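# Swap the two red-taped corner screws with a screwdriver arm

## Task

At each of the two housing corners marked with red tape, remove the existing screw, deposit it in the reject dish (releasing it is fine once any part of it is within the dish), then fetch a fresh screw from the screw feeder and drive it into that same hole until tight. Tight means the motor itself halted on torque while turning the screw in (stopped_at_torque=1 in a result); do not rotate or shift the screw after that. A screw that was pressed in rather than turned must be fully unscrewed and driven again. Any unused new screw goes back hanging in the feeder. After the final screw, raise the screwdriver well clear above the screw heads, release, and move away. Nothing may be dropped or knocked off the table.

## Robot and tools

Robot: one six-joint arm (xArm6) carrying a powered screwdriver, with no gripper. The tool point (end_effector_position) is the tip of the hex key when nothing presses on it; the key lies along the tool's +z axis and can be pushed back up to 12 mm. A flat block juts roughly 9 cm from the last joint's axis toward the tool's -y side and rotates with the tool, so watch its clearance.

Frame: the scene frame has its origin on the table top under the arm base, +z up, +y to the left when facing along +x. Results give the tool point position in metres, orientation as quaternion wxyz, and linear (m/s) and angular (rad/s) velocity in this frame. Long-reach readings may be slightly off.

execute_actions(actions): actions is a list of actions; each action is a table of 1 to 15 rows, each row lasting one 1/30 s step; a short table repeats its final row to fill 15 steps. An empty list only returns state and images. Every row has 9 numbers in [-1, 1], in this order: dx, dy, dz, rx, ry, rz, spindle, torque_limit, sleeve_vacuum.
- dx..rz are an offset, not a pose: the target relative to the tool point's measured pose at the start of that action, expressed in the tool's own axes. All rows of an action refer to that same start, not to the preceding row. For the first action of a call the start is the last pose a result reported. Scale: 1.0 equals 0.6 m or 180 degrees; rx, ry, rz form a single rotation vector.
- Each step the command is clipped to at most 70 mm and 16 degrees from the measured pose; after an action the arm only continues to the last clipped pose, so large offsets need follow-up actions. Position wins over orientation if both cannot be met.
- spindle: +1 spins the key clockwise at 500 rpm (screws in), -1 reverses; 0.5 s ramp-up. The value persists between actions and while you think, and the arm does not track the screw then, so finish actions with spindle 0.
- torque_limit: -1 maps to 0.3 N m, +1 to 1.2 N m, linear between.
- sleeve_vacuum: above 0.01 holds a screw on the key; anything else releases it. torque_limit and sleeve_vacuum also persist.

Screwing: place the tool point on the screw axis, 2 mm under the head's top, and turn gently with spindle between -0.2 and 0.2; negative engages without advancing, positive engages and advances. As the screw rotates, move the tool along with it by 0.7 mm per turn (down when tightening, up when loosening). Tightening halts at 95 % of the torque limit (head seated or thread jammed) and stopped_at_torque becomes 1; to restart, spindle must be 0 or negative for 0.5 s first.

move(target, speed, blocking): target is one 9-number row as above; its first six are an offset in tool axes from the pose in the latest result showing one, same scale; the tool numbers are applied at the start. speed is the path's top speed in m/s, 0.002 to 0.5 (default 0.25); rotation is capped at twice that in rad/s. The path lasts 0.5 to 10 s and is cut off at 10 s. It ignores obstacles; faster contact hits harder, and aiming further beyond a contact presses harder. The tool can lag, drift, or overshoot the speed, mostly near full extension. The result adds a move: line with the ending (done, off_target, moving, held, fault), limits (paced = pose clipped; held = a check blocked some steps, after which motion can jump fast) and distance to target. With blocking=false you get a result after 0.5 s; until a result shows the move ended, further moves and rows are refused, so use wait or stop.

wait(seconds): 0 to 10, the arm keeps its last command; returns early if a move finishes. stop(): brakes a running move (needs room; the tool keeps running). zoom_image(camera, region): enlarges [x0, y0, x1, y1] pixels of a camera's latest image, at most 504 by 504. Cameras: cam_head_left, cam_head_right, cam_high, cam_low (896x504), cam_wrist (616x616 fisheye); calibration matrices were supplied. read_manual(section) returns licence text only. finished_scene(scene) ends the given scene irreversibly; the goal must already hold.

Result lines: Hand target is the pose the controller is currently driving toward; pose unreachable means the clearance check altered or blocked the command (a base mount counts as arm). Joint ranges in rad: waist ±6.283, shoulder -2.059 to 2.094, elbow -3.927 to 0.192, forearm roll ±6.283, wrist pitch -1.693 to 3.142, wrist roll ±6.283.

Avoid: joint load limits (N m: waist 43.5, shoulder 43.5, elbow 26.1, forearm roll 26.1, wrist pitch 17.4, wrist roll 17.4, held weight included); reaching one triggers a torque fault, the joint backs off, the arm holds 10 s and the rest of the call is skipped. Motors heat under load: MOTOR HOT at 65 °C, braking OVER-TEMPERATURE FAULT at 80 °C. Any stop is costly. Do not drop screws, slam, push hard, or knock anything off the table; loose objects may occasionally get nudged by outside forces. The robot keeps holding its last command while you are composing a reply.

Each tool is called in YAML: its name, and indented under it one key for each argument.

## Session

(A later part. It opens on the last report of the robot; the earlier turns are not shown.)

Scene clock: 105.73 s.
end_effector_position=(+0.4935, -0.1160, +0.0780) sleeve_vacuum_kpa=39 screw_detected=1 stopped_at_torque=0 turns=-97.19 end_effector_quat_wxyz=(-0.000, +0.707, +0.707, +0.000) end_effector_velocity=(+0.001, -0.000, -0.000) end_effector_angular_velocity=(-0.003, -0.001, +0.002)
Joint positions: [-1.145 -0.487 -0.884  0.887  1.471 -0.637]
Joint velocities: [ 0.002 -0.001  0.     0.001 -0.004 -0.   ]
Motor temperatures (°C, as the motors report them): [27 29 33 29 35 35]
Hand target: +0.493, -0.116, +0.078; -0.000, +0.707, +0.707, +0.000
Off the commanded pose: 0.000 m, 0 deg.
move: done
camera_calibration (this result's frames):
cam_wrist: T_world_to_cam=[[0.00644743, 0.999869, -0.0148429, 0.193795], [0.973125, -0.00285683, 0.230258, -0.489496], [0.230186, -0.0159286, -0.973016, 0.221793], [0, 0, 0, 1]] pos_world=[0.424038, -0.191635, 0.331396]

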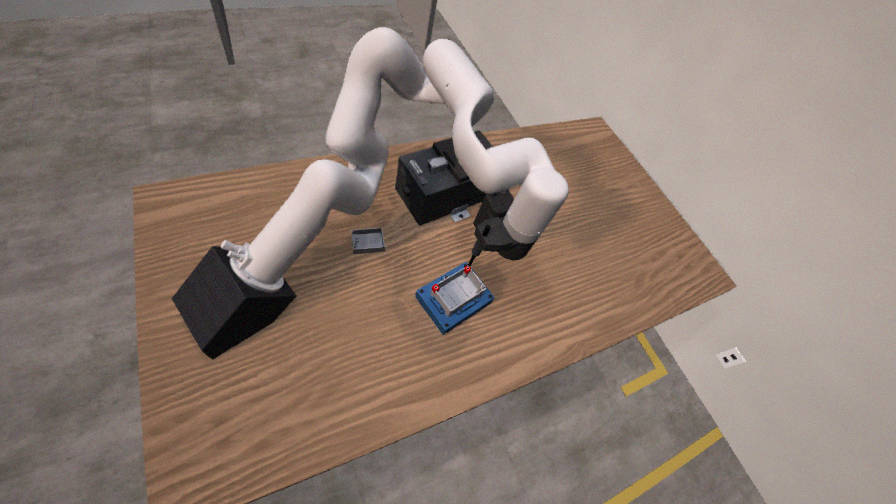

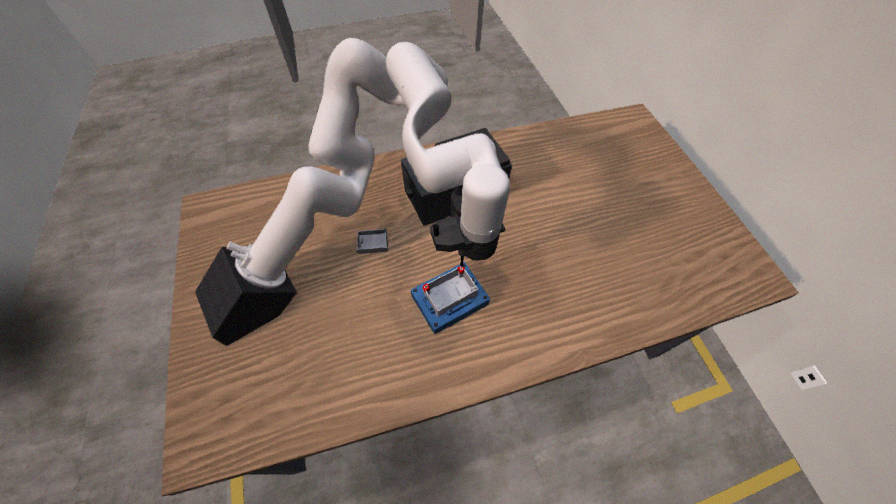

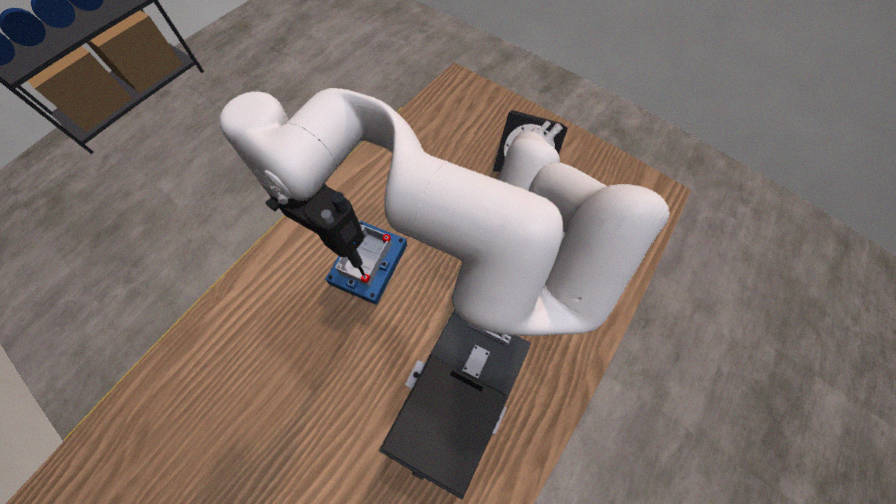

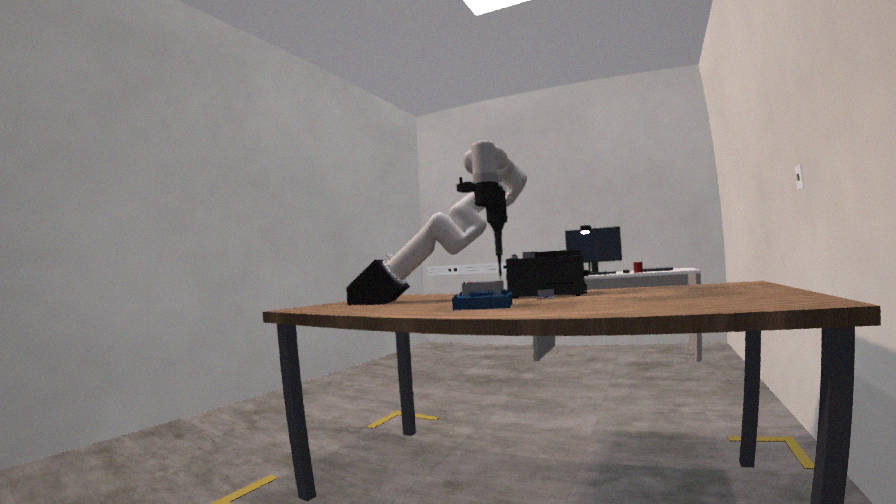

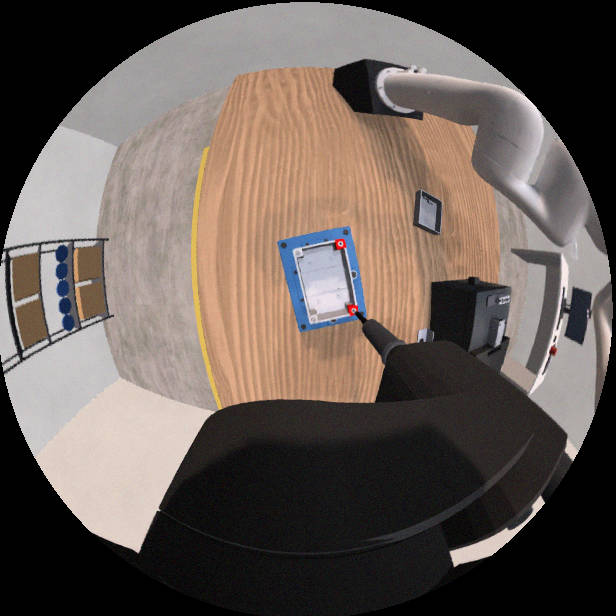

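Drive: spindle 0.5 (2.9 mm/s), descend 18 mm at 3.2 mm/s.

move:
  target: [0,0,0.03,0,0,0,0.5,0,1]
  speed: 0.0032

execute_actions:
  actions:
    - [[0,0,0,0,0,0,0.5,0,1]]
    - [[0,0,0,0,0,0,0,0,1]]

zoom_image:
  camera: "cam_low"
  region: [480,260,520,300]

Scene clock: 113.30 s.
end_effector_position=(+0.4935, -0.1161, +0.0601) sleeve_vacuum_kpa=40 screw_detected=1 stopped_at_torque=1 turns=-75.42 end_effector_quat_wxyz=(-0.000, +0.707, +0.707, +0.000) end_effector_velocity=(+0.001, -0.000, +0.000) end_effector_angular_velocity=(-0.001, -0.002, +0.001)
Joint positions: [-1.093 -0.487 -0.85   0.897  1.411 -0.631]
Joint velocities: [ 0.     0.    -0.001  0.001 -0.001 -0.001]
Motor temperatures (°C, as the motors report them): [27 29 33 29 35 35]
Hand target: +0.493, -0.116, +0.060; -0.000, +0.707, +0.707, +0.000
Off the commanded pose: 0.000 m, 0 deg.
move: done
camera_calibration (this result's frames):
cam_wrist: T_world_to_cam=[[0.00634214, 0.999868, -0.0149511, 0.193643], [0.973133, -0.00272995, 0.230227, -0.485404], [0.230156, -0.0160096, -0.973022, 0.204303], [0, 0, 0, 1]] pos_world=[0.424113, -0.191672, 0.31344]

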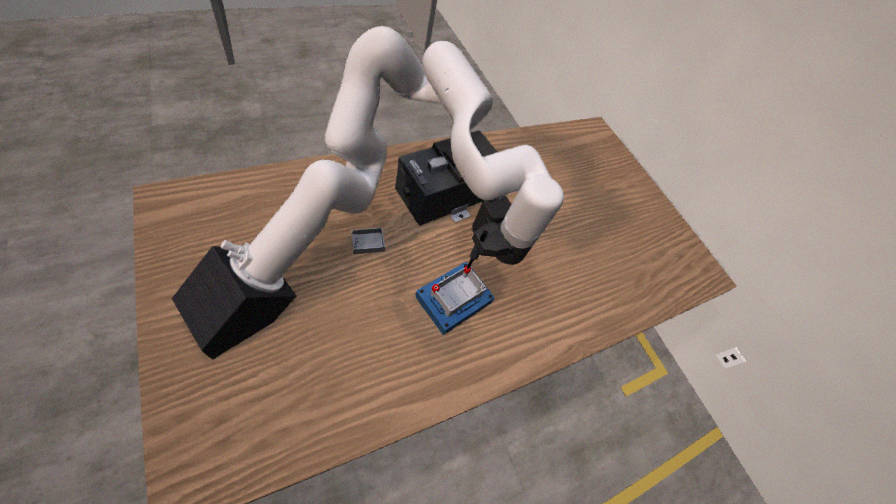

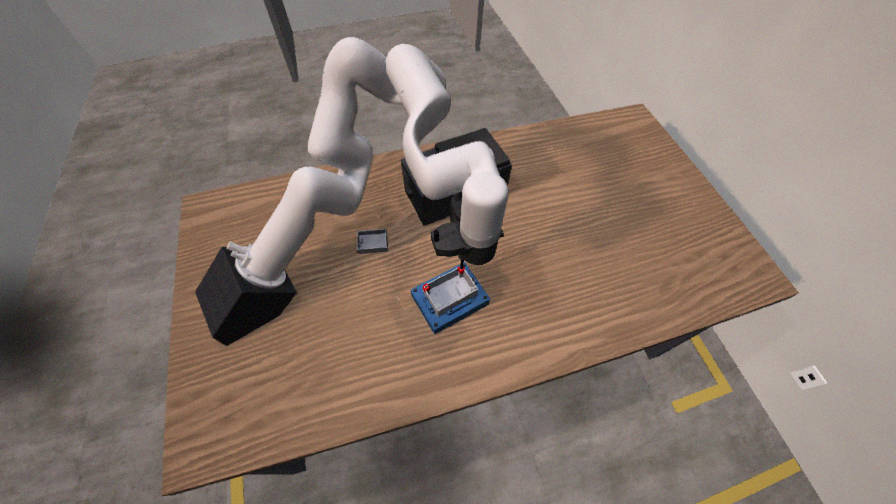

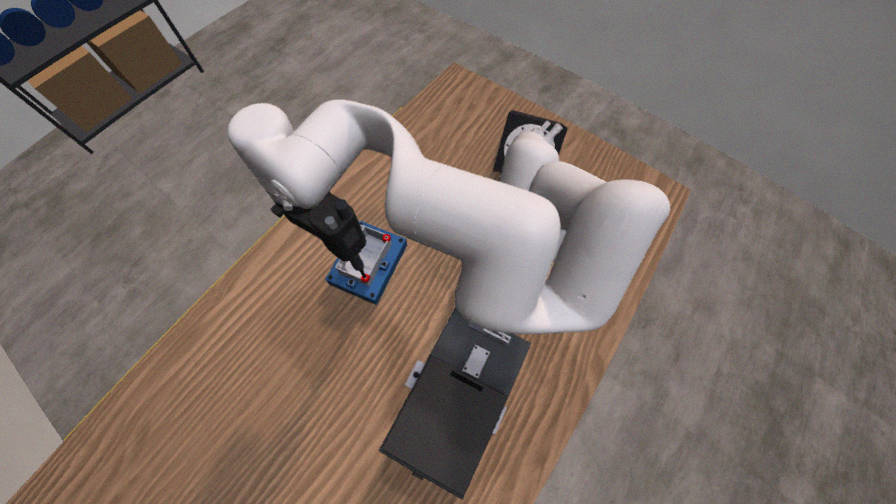

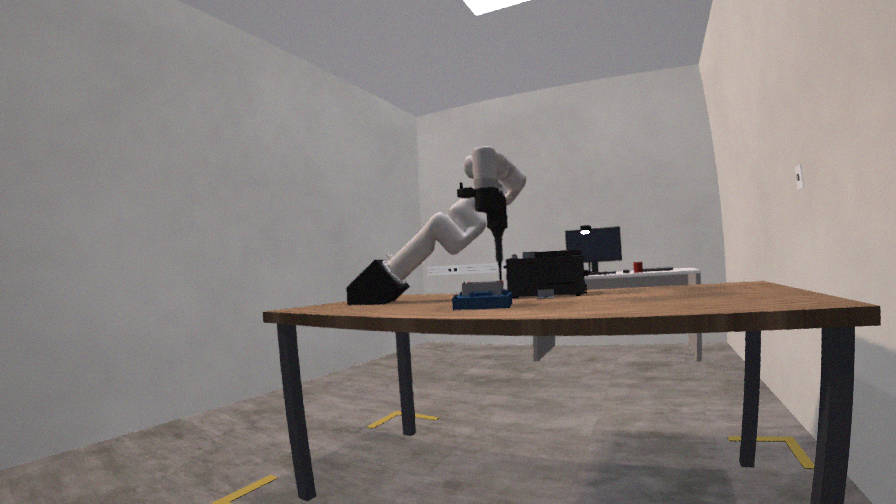

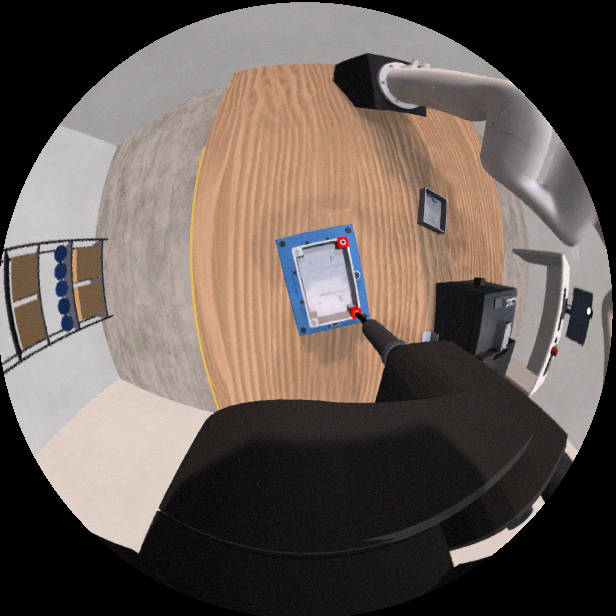

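Scene clock: 114.30 s.
end_effector_position=(+0.4935, -0.1161, +0.0601) sleeve_vacuum_kpa=40 screw_detected=1 stopped_at_torque=1 turns=-75.42 end_effector_quat_wxyz=(-0.000, +0.707, +0.707, +0.000) end_effector_velocity=(+0.000, -0.001, +0.000) end_effector_angular_velocity=(-0.001, -0.001, -0.001)
Joint positions: [-1.093 -0.487 -0.85   0.897  1.411 -0.631]
Joint velocities: [-0.001  0.    -0.     0.001  0.     0.   ]
Motor temperatures (°C, as the motors report them): [27 29 33 29 35 35]
Hand target: +0.494, -0.116, +0.060; -0.000, +0.707, +0.707, +0.000
Off the commanded pose: 0.000 m, 0 deg.
camera_calibration (this result's frames):
cam_wrist: T_world_to_cam=[[0.00634904, 0.999868, -0.014956, 0.193642], [0.973133, -0.00273551, 0.230229, -0.485405], [0.230158, -0.0160159, -0.973022, 0.204303], [0, 0, 0, 1]] pos_world=[0.424112, -0.191672, 0.313442]

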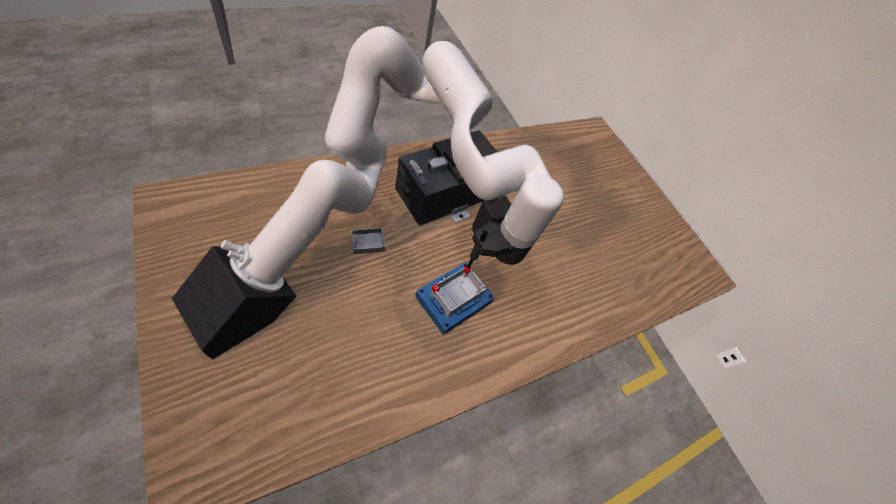

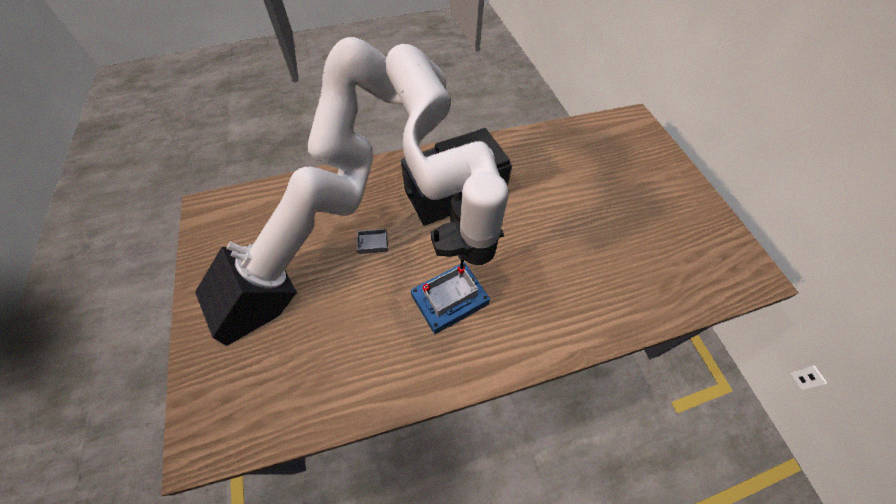

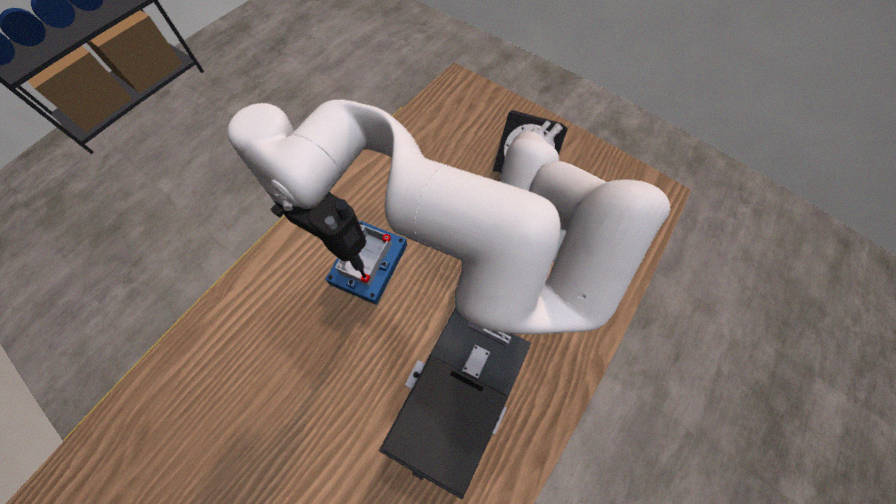

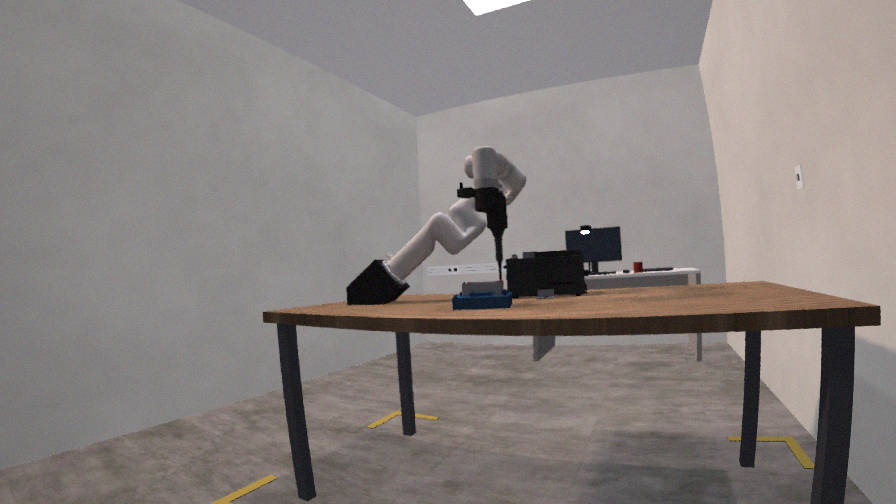

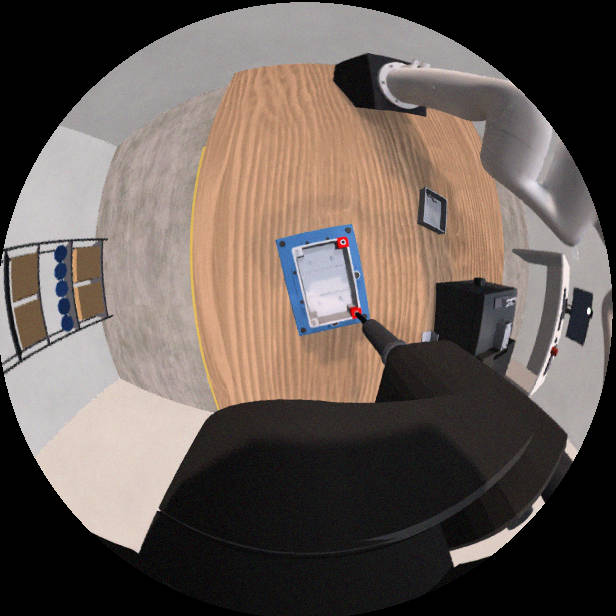

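Region (480, 260, 520, 300) of cam_low's 896x504 image, scaled by 12.600, with more detail than that image has.

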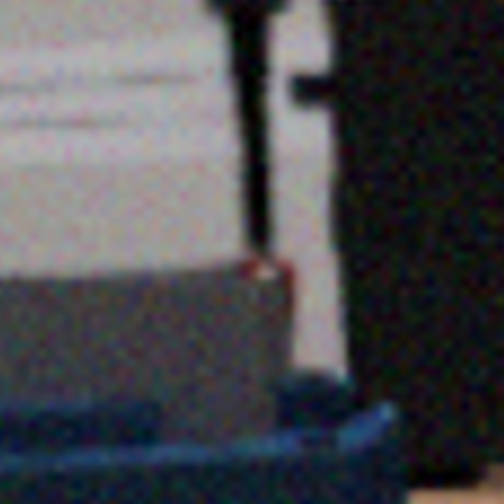

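move:
  target: [0,0,-0.05,0,0,0,0,0,0]
  speed: 0.05

move:
  target: [0.193,0.094,-0.167,0,0,-0.5,0,0,0]
  speed: 0.3

move:
  target: [0,0.345,0,0,0,0,0,0,0]
  speed: 0.1

move:
  target: [0.169,-0.06,0.035,0,0,0,0,0,0]
  speed: 0.07

Scene clock: 116.50 s.
end_effector_position=(+0.4934, -0.1159, +0.0899) sleeve_vacuum_kpa=0 screw_detected=0 stopped_at_torque=1 turns=-75.42 end_effector_quat_wxyz=(-0.000, +0.707, +0.707, +0.000) end_effector_velocity=(+0.000, +0.000, +0.001) end_effector_angular_velocity=(+0.001, +0.000, -0.000)
Joint positions: [-1.179 -0.484 -0.908  0.881  1.51  -0.641]
Joint velocities: [-0.002  0.001 -0.002 -0.     0.003 -0.   ]
Motor temperatures (°C, as the motors report them): [27 29 32 29 35 35]
Hand target: +0.493, -0.116, +0.090; -0.000, +0.707, +0.707, +0.000
Off the commanded pose: 0.000 m, 0 deg.
move: done
camera_calibration (this result's frames):
cam_wrist: T_world_to_cam=[[0.00684622, 0.999871, -0.0145626, 0.19367], [0.973115, -0.0033089, 0.230295, -0.492207], [0.230217, -0.0157477, -0.973012, 0.233374], [0, 0, 0, 1]] pos_world=[0.423921, -0.191599, 0.343249]

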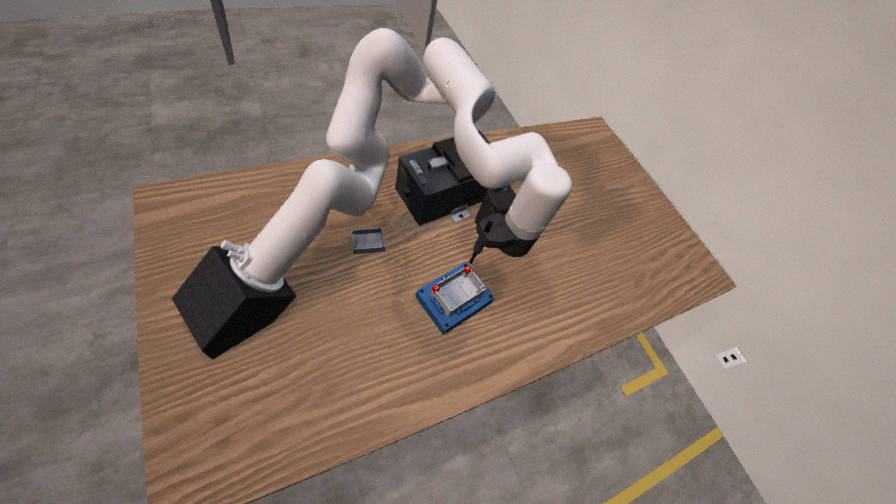

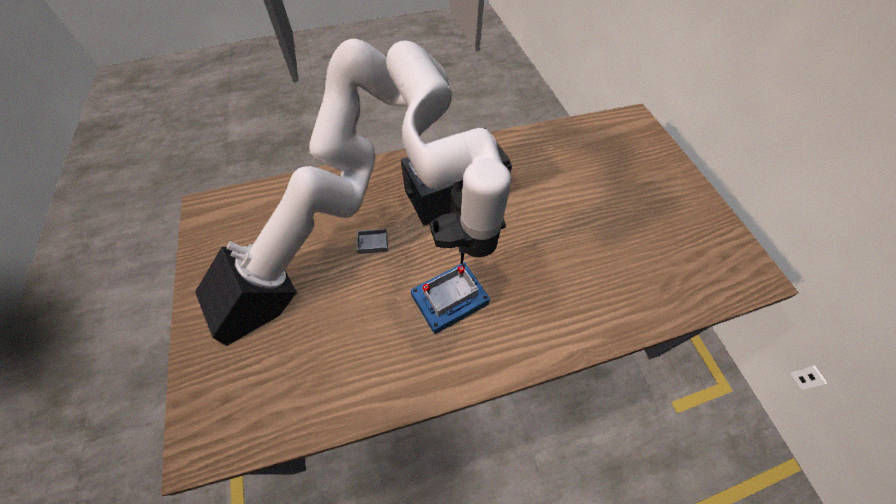

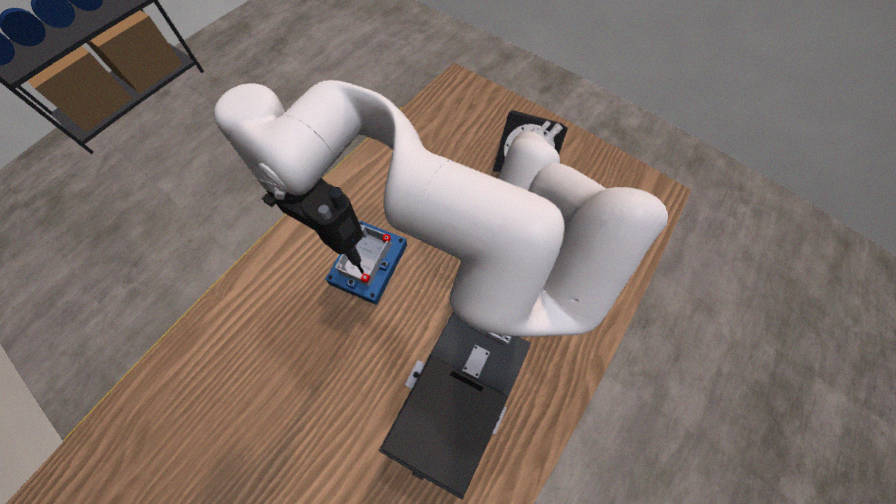

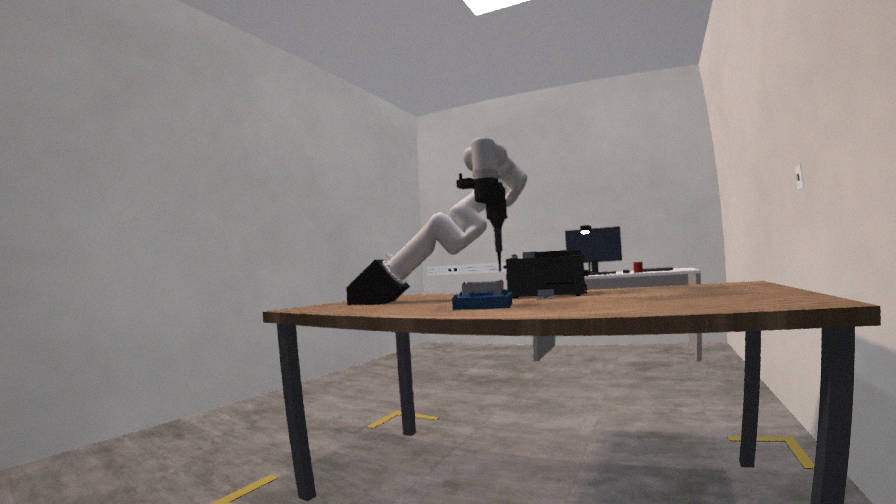

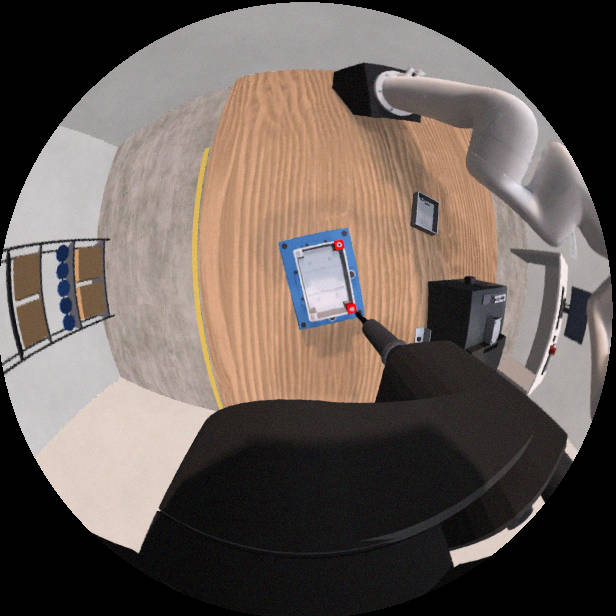

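Scene clock: 119.57 s.
end_effector_position=(+0.5490, -0.0010, +0.1901) sleeve_vacuum_kpa=0 screw_detected=0 stopped_at_torque=1 turns=-75.42 end_effector_quat_wxyz=(-0.000, +0.001, +1.000, -0.000) end_effector_velocity=(+0.001, +0.001, +0.001) end_effector_angular_velocity=(+0.000, -0.002, +0.009)
Joint positions: [-1.127 -0.712 -1.308  0.935  1.863 -1.682]
Joint velocities: [-0.004 -0.001 -0.003  0.004  0.004 -0.006]
Motor temperatures (°C, as the motors report them): [27 29 32 29 35 35]
Hand target: +0.549, -0.001, +0.190; -0.000, +0.001, +1.000, -0.001
Off the commanded pose: 0.001 m, 0 deg.
move: done
camera_calibration (this result's frames):
cam_wrist: T_world_to_cam=[[-0.99985, 0.00935891, -0.0146048, 0.631527], [0.00575358, 0.973229, 0.229764, -0.0368109], [0.0163641, 0.229645, -0.973137, 0.437508], [0, 0, 0, 1]] pos_world=[0.624484, -0.0705566, 0.443436]

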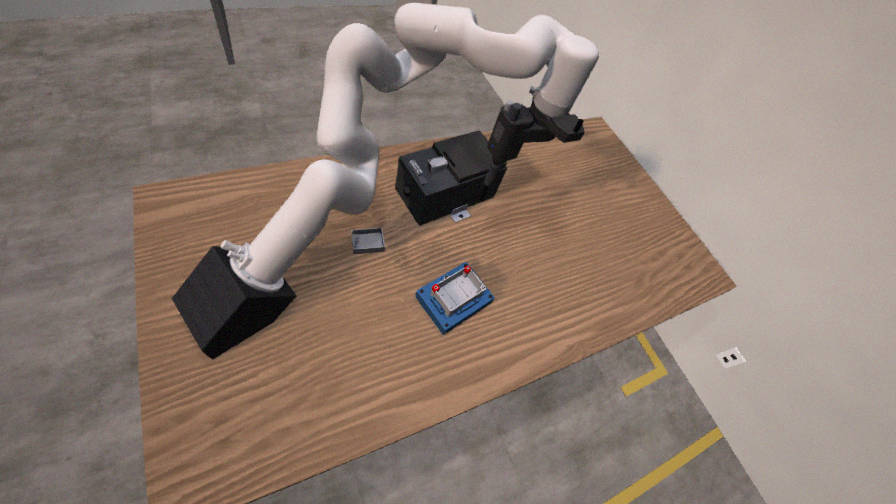

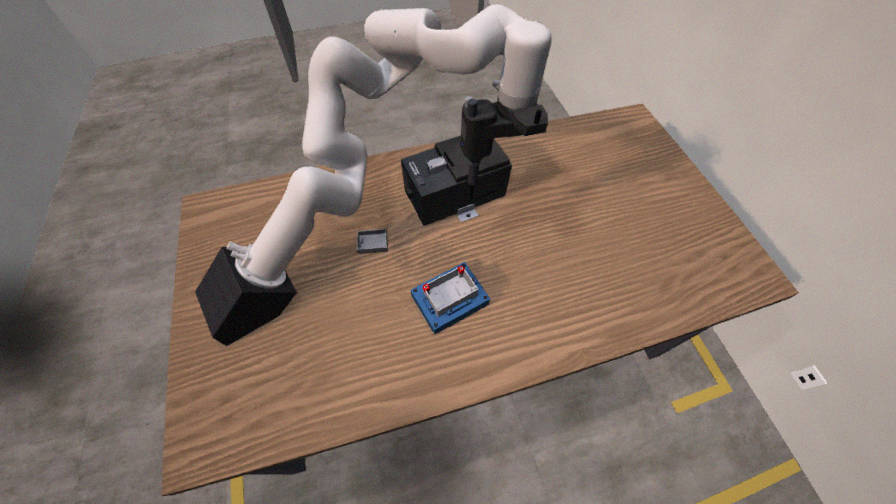

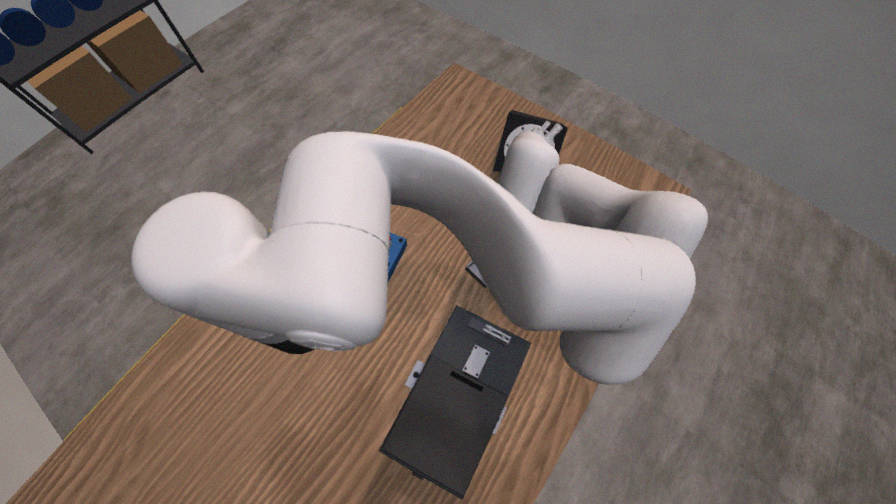

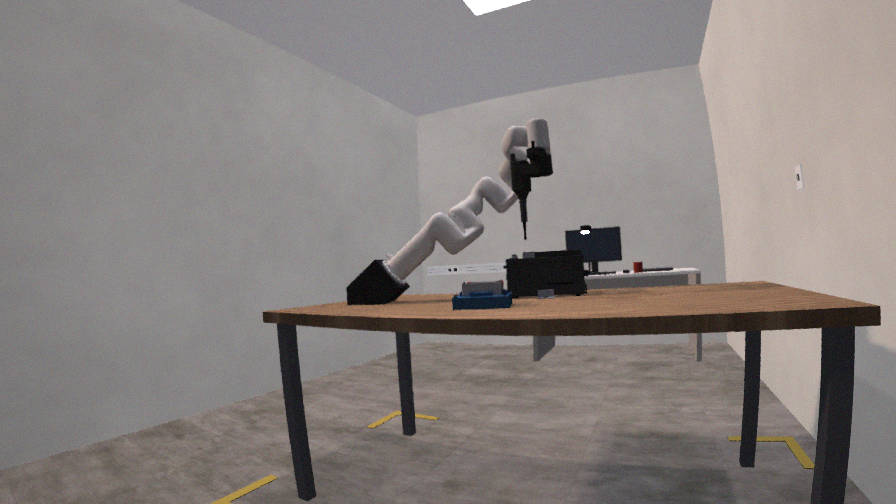

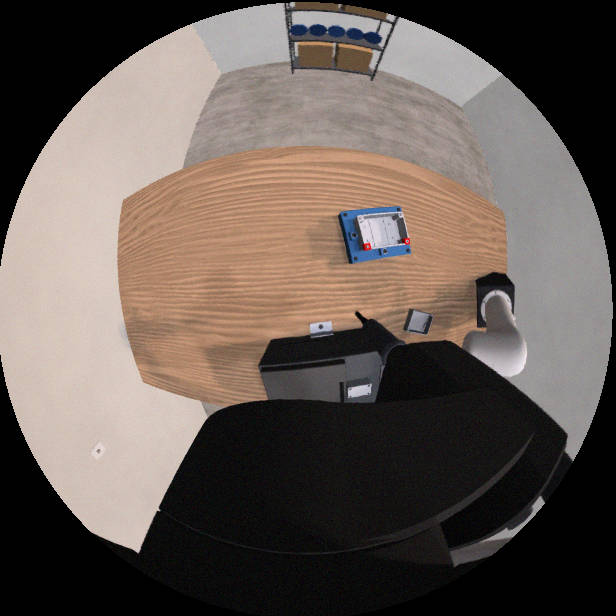

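Scene clock: 122.80 s.
end_effector_position=(+0.5499, +0.2044, +0.1891) sleeve_vacuum_kpa=0 screw_detected=0 stopped_at_torque=1 turns=-75.42 end_effector_quat_wxyz=(-0.000, -0.000, +1.000, -0.002) end_effector_velocity=(-0.001, +0.000, -0.001) end_effector_angular_velocity=(-0.022, -0.000, +0.001)
Joint positions: [ 0.384 -0.977 -1.284  0.057  1.382 -0.52 ]
Joint velocities: [ 0.119  0.003 -0.003 -0.115 -0.     0.097]
Motor temperatures (°C, as the motors report them): [27 29 32 29 35 35]
Hand target: +0.550, +0.204, +0.189; -0.000, -0.000, +1.000, -0.003
Off the commanded pose: 0.002 m, 0 deg.
move: done
camera_calibration (this result's frames):
cam_wrist: T_world_to_cam=[[-0.999866, 0.00657184, -0.0150241, 0.63118], [0.00299253, 0.973923, 0.226859, -0.234635], [0.0161232, 0.226783, -0.973812, 0.390224], [0, 0, 0, 1]] pos_world=[0.625506, 0.135872, 0.442716]

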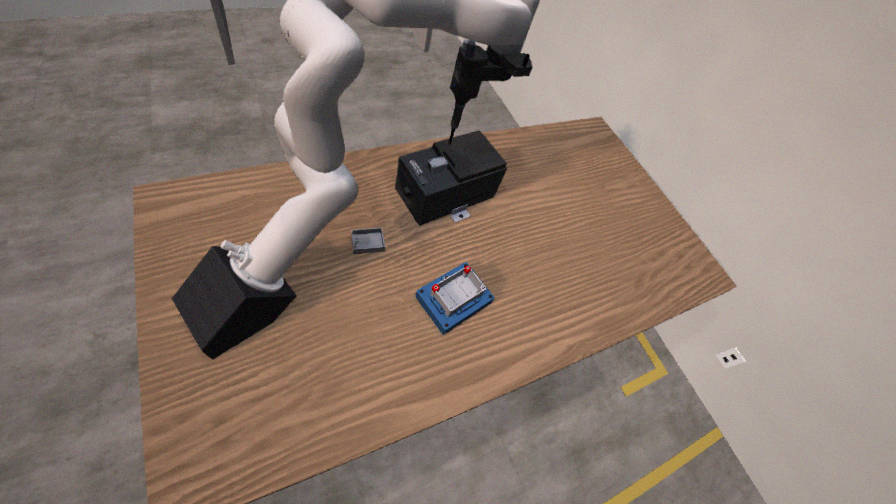

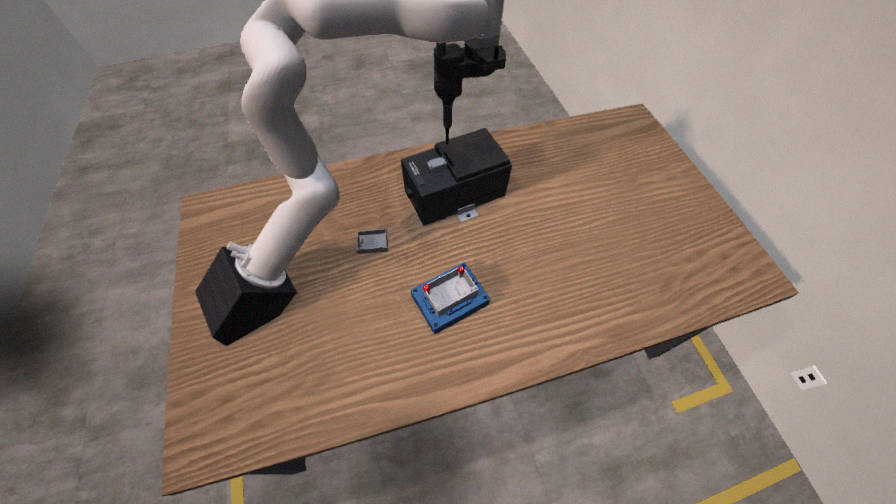

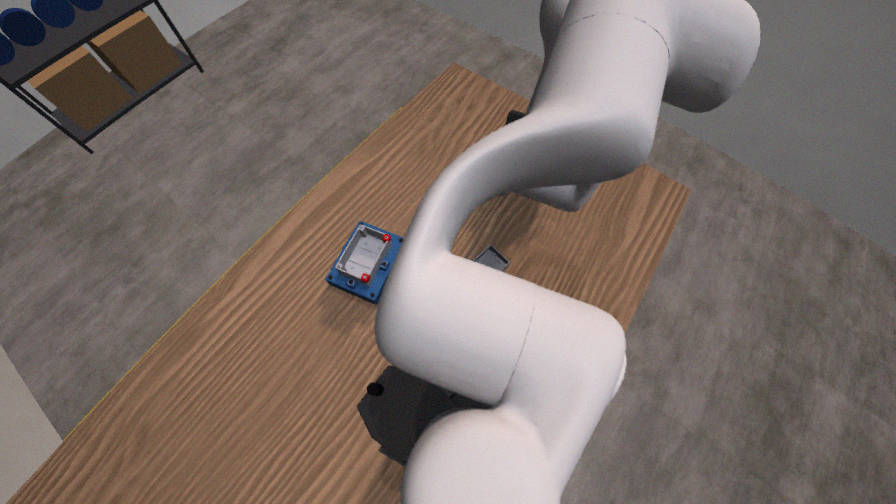

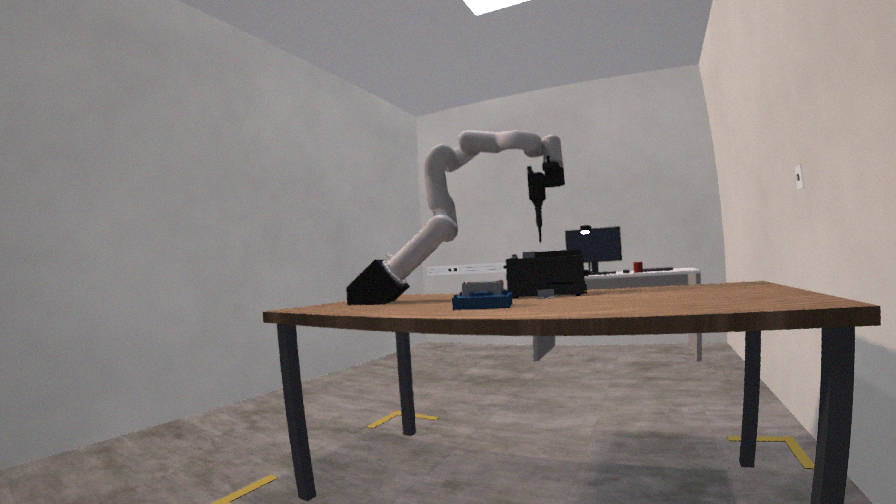

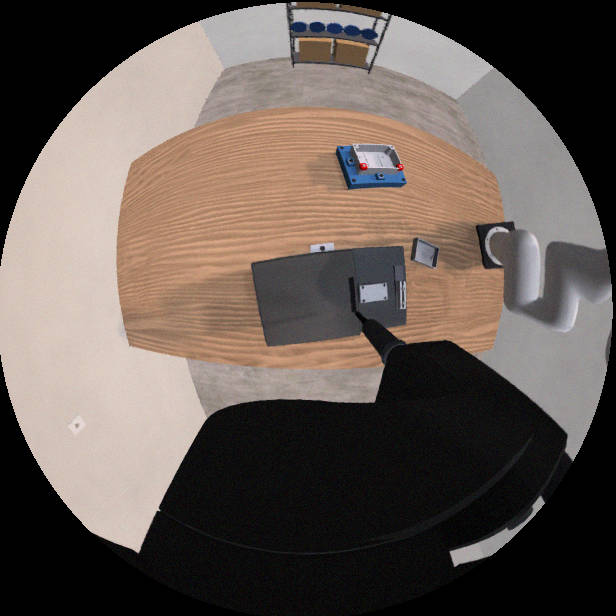

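Scene clock: 124.70 s.
end_effector_position=(+0.4486, +0.1689, +0.1679) sleeve_vacuum_kpa=0 screw_detected=0 stopped_at_torque=1 turns=-75.42 end_effector_quat_wxyz=(+0.000, -0.001, +1.000, -0.005) end_effector_velocity=(-0.002, -0.000, -0.001) end_effector_angular_velocity=(+0.007, +0.004, -0.001)
Joint positions: [ 0.219 -1.349 -0.883  0.18   1.369 -0.653]
Joint velocities: [-0.152 -0.002  0.     0.124  0.026 -0.12 ]
Motor temperatures (°C, as the motors report them): [27 29 33 29 35 35]
Hand target: +0.448, +0.169, +0.168; +0.000, -0.000, +1.000, -0.004
Off the commanded pose: 0.001 m, 0 deg.
move: done
camera_calibration (this result's frames):
cam_wrist: T_world_to_cam=[[-0.999858, 0.00559322, -0.0158905, 0.530068], [0.00193716, 0.97519, 0.221363, -0.193782], [0.0167344, 0.221301, -0.975062, 0.380064], [0, 0, 0, 1]] pos_world=[0.524008, 0.101901, 0.421905]

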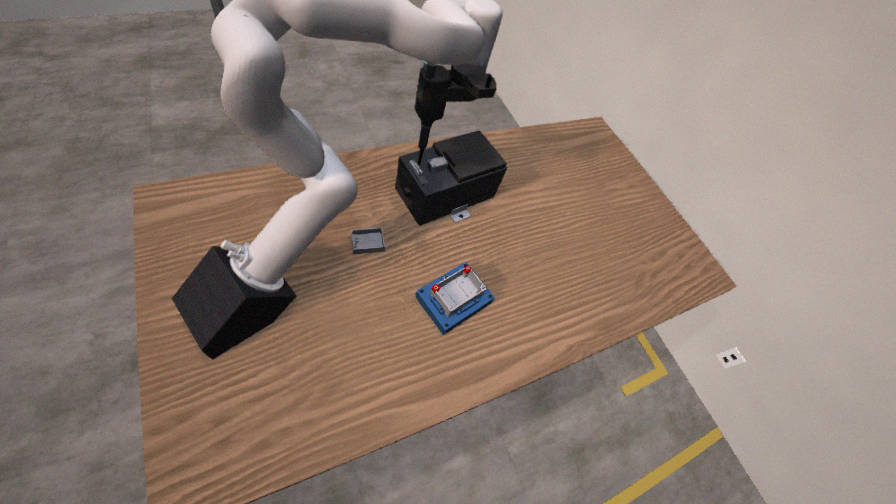

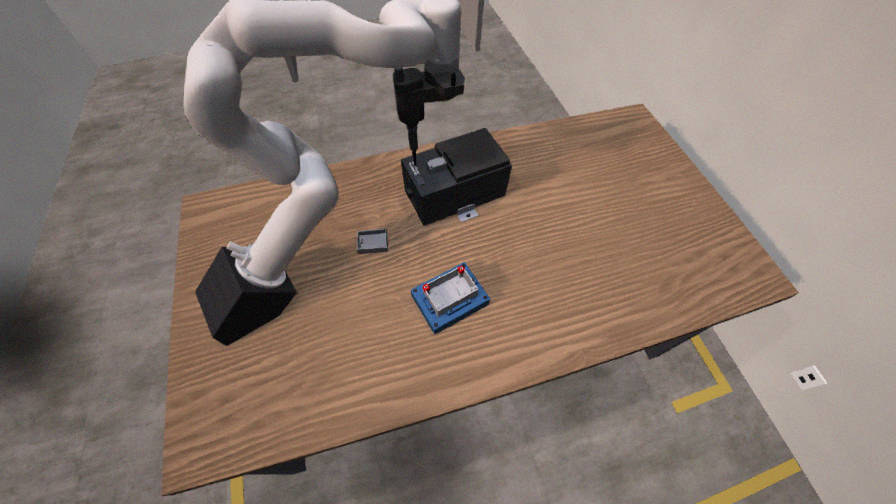

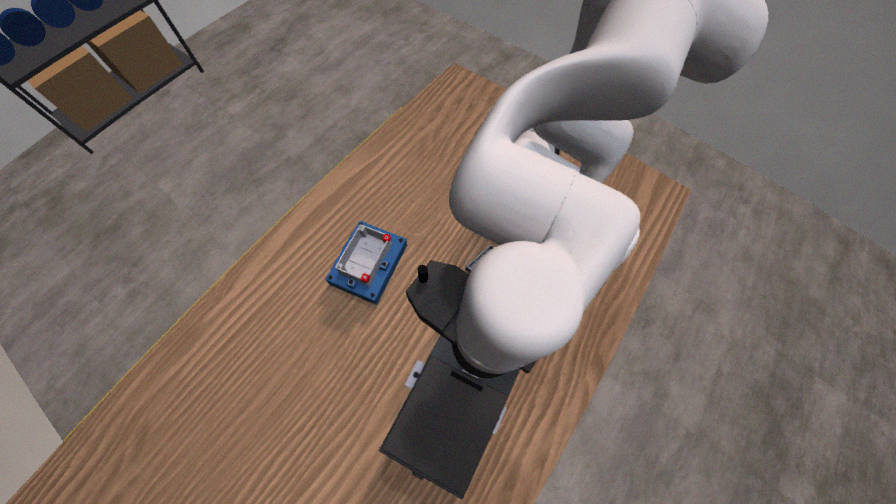

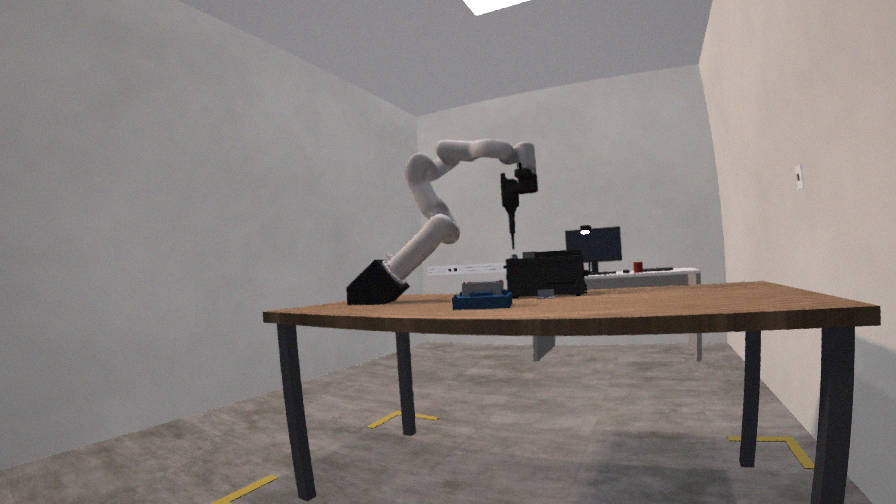

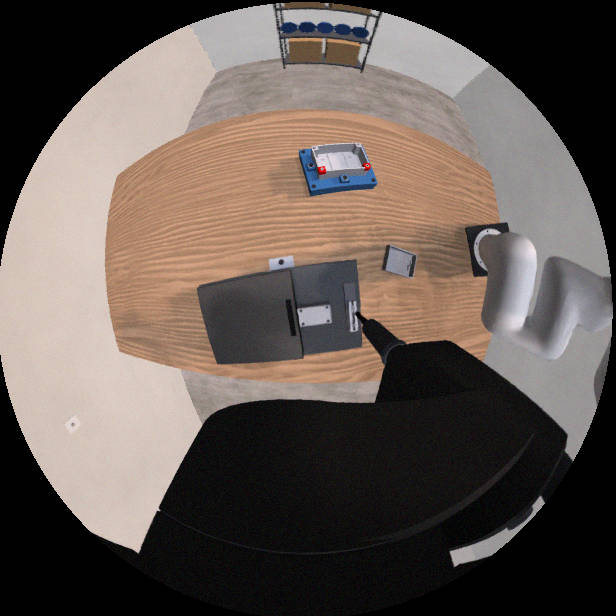

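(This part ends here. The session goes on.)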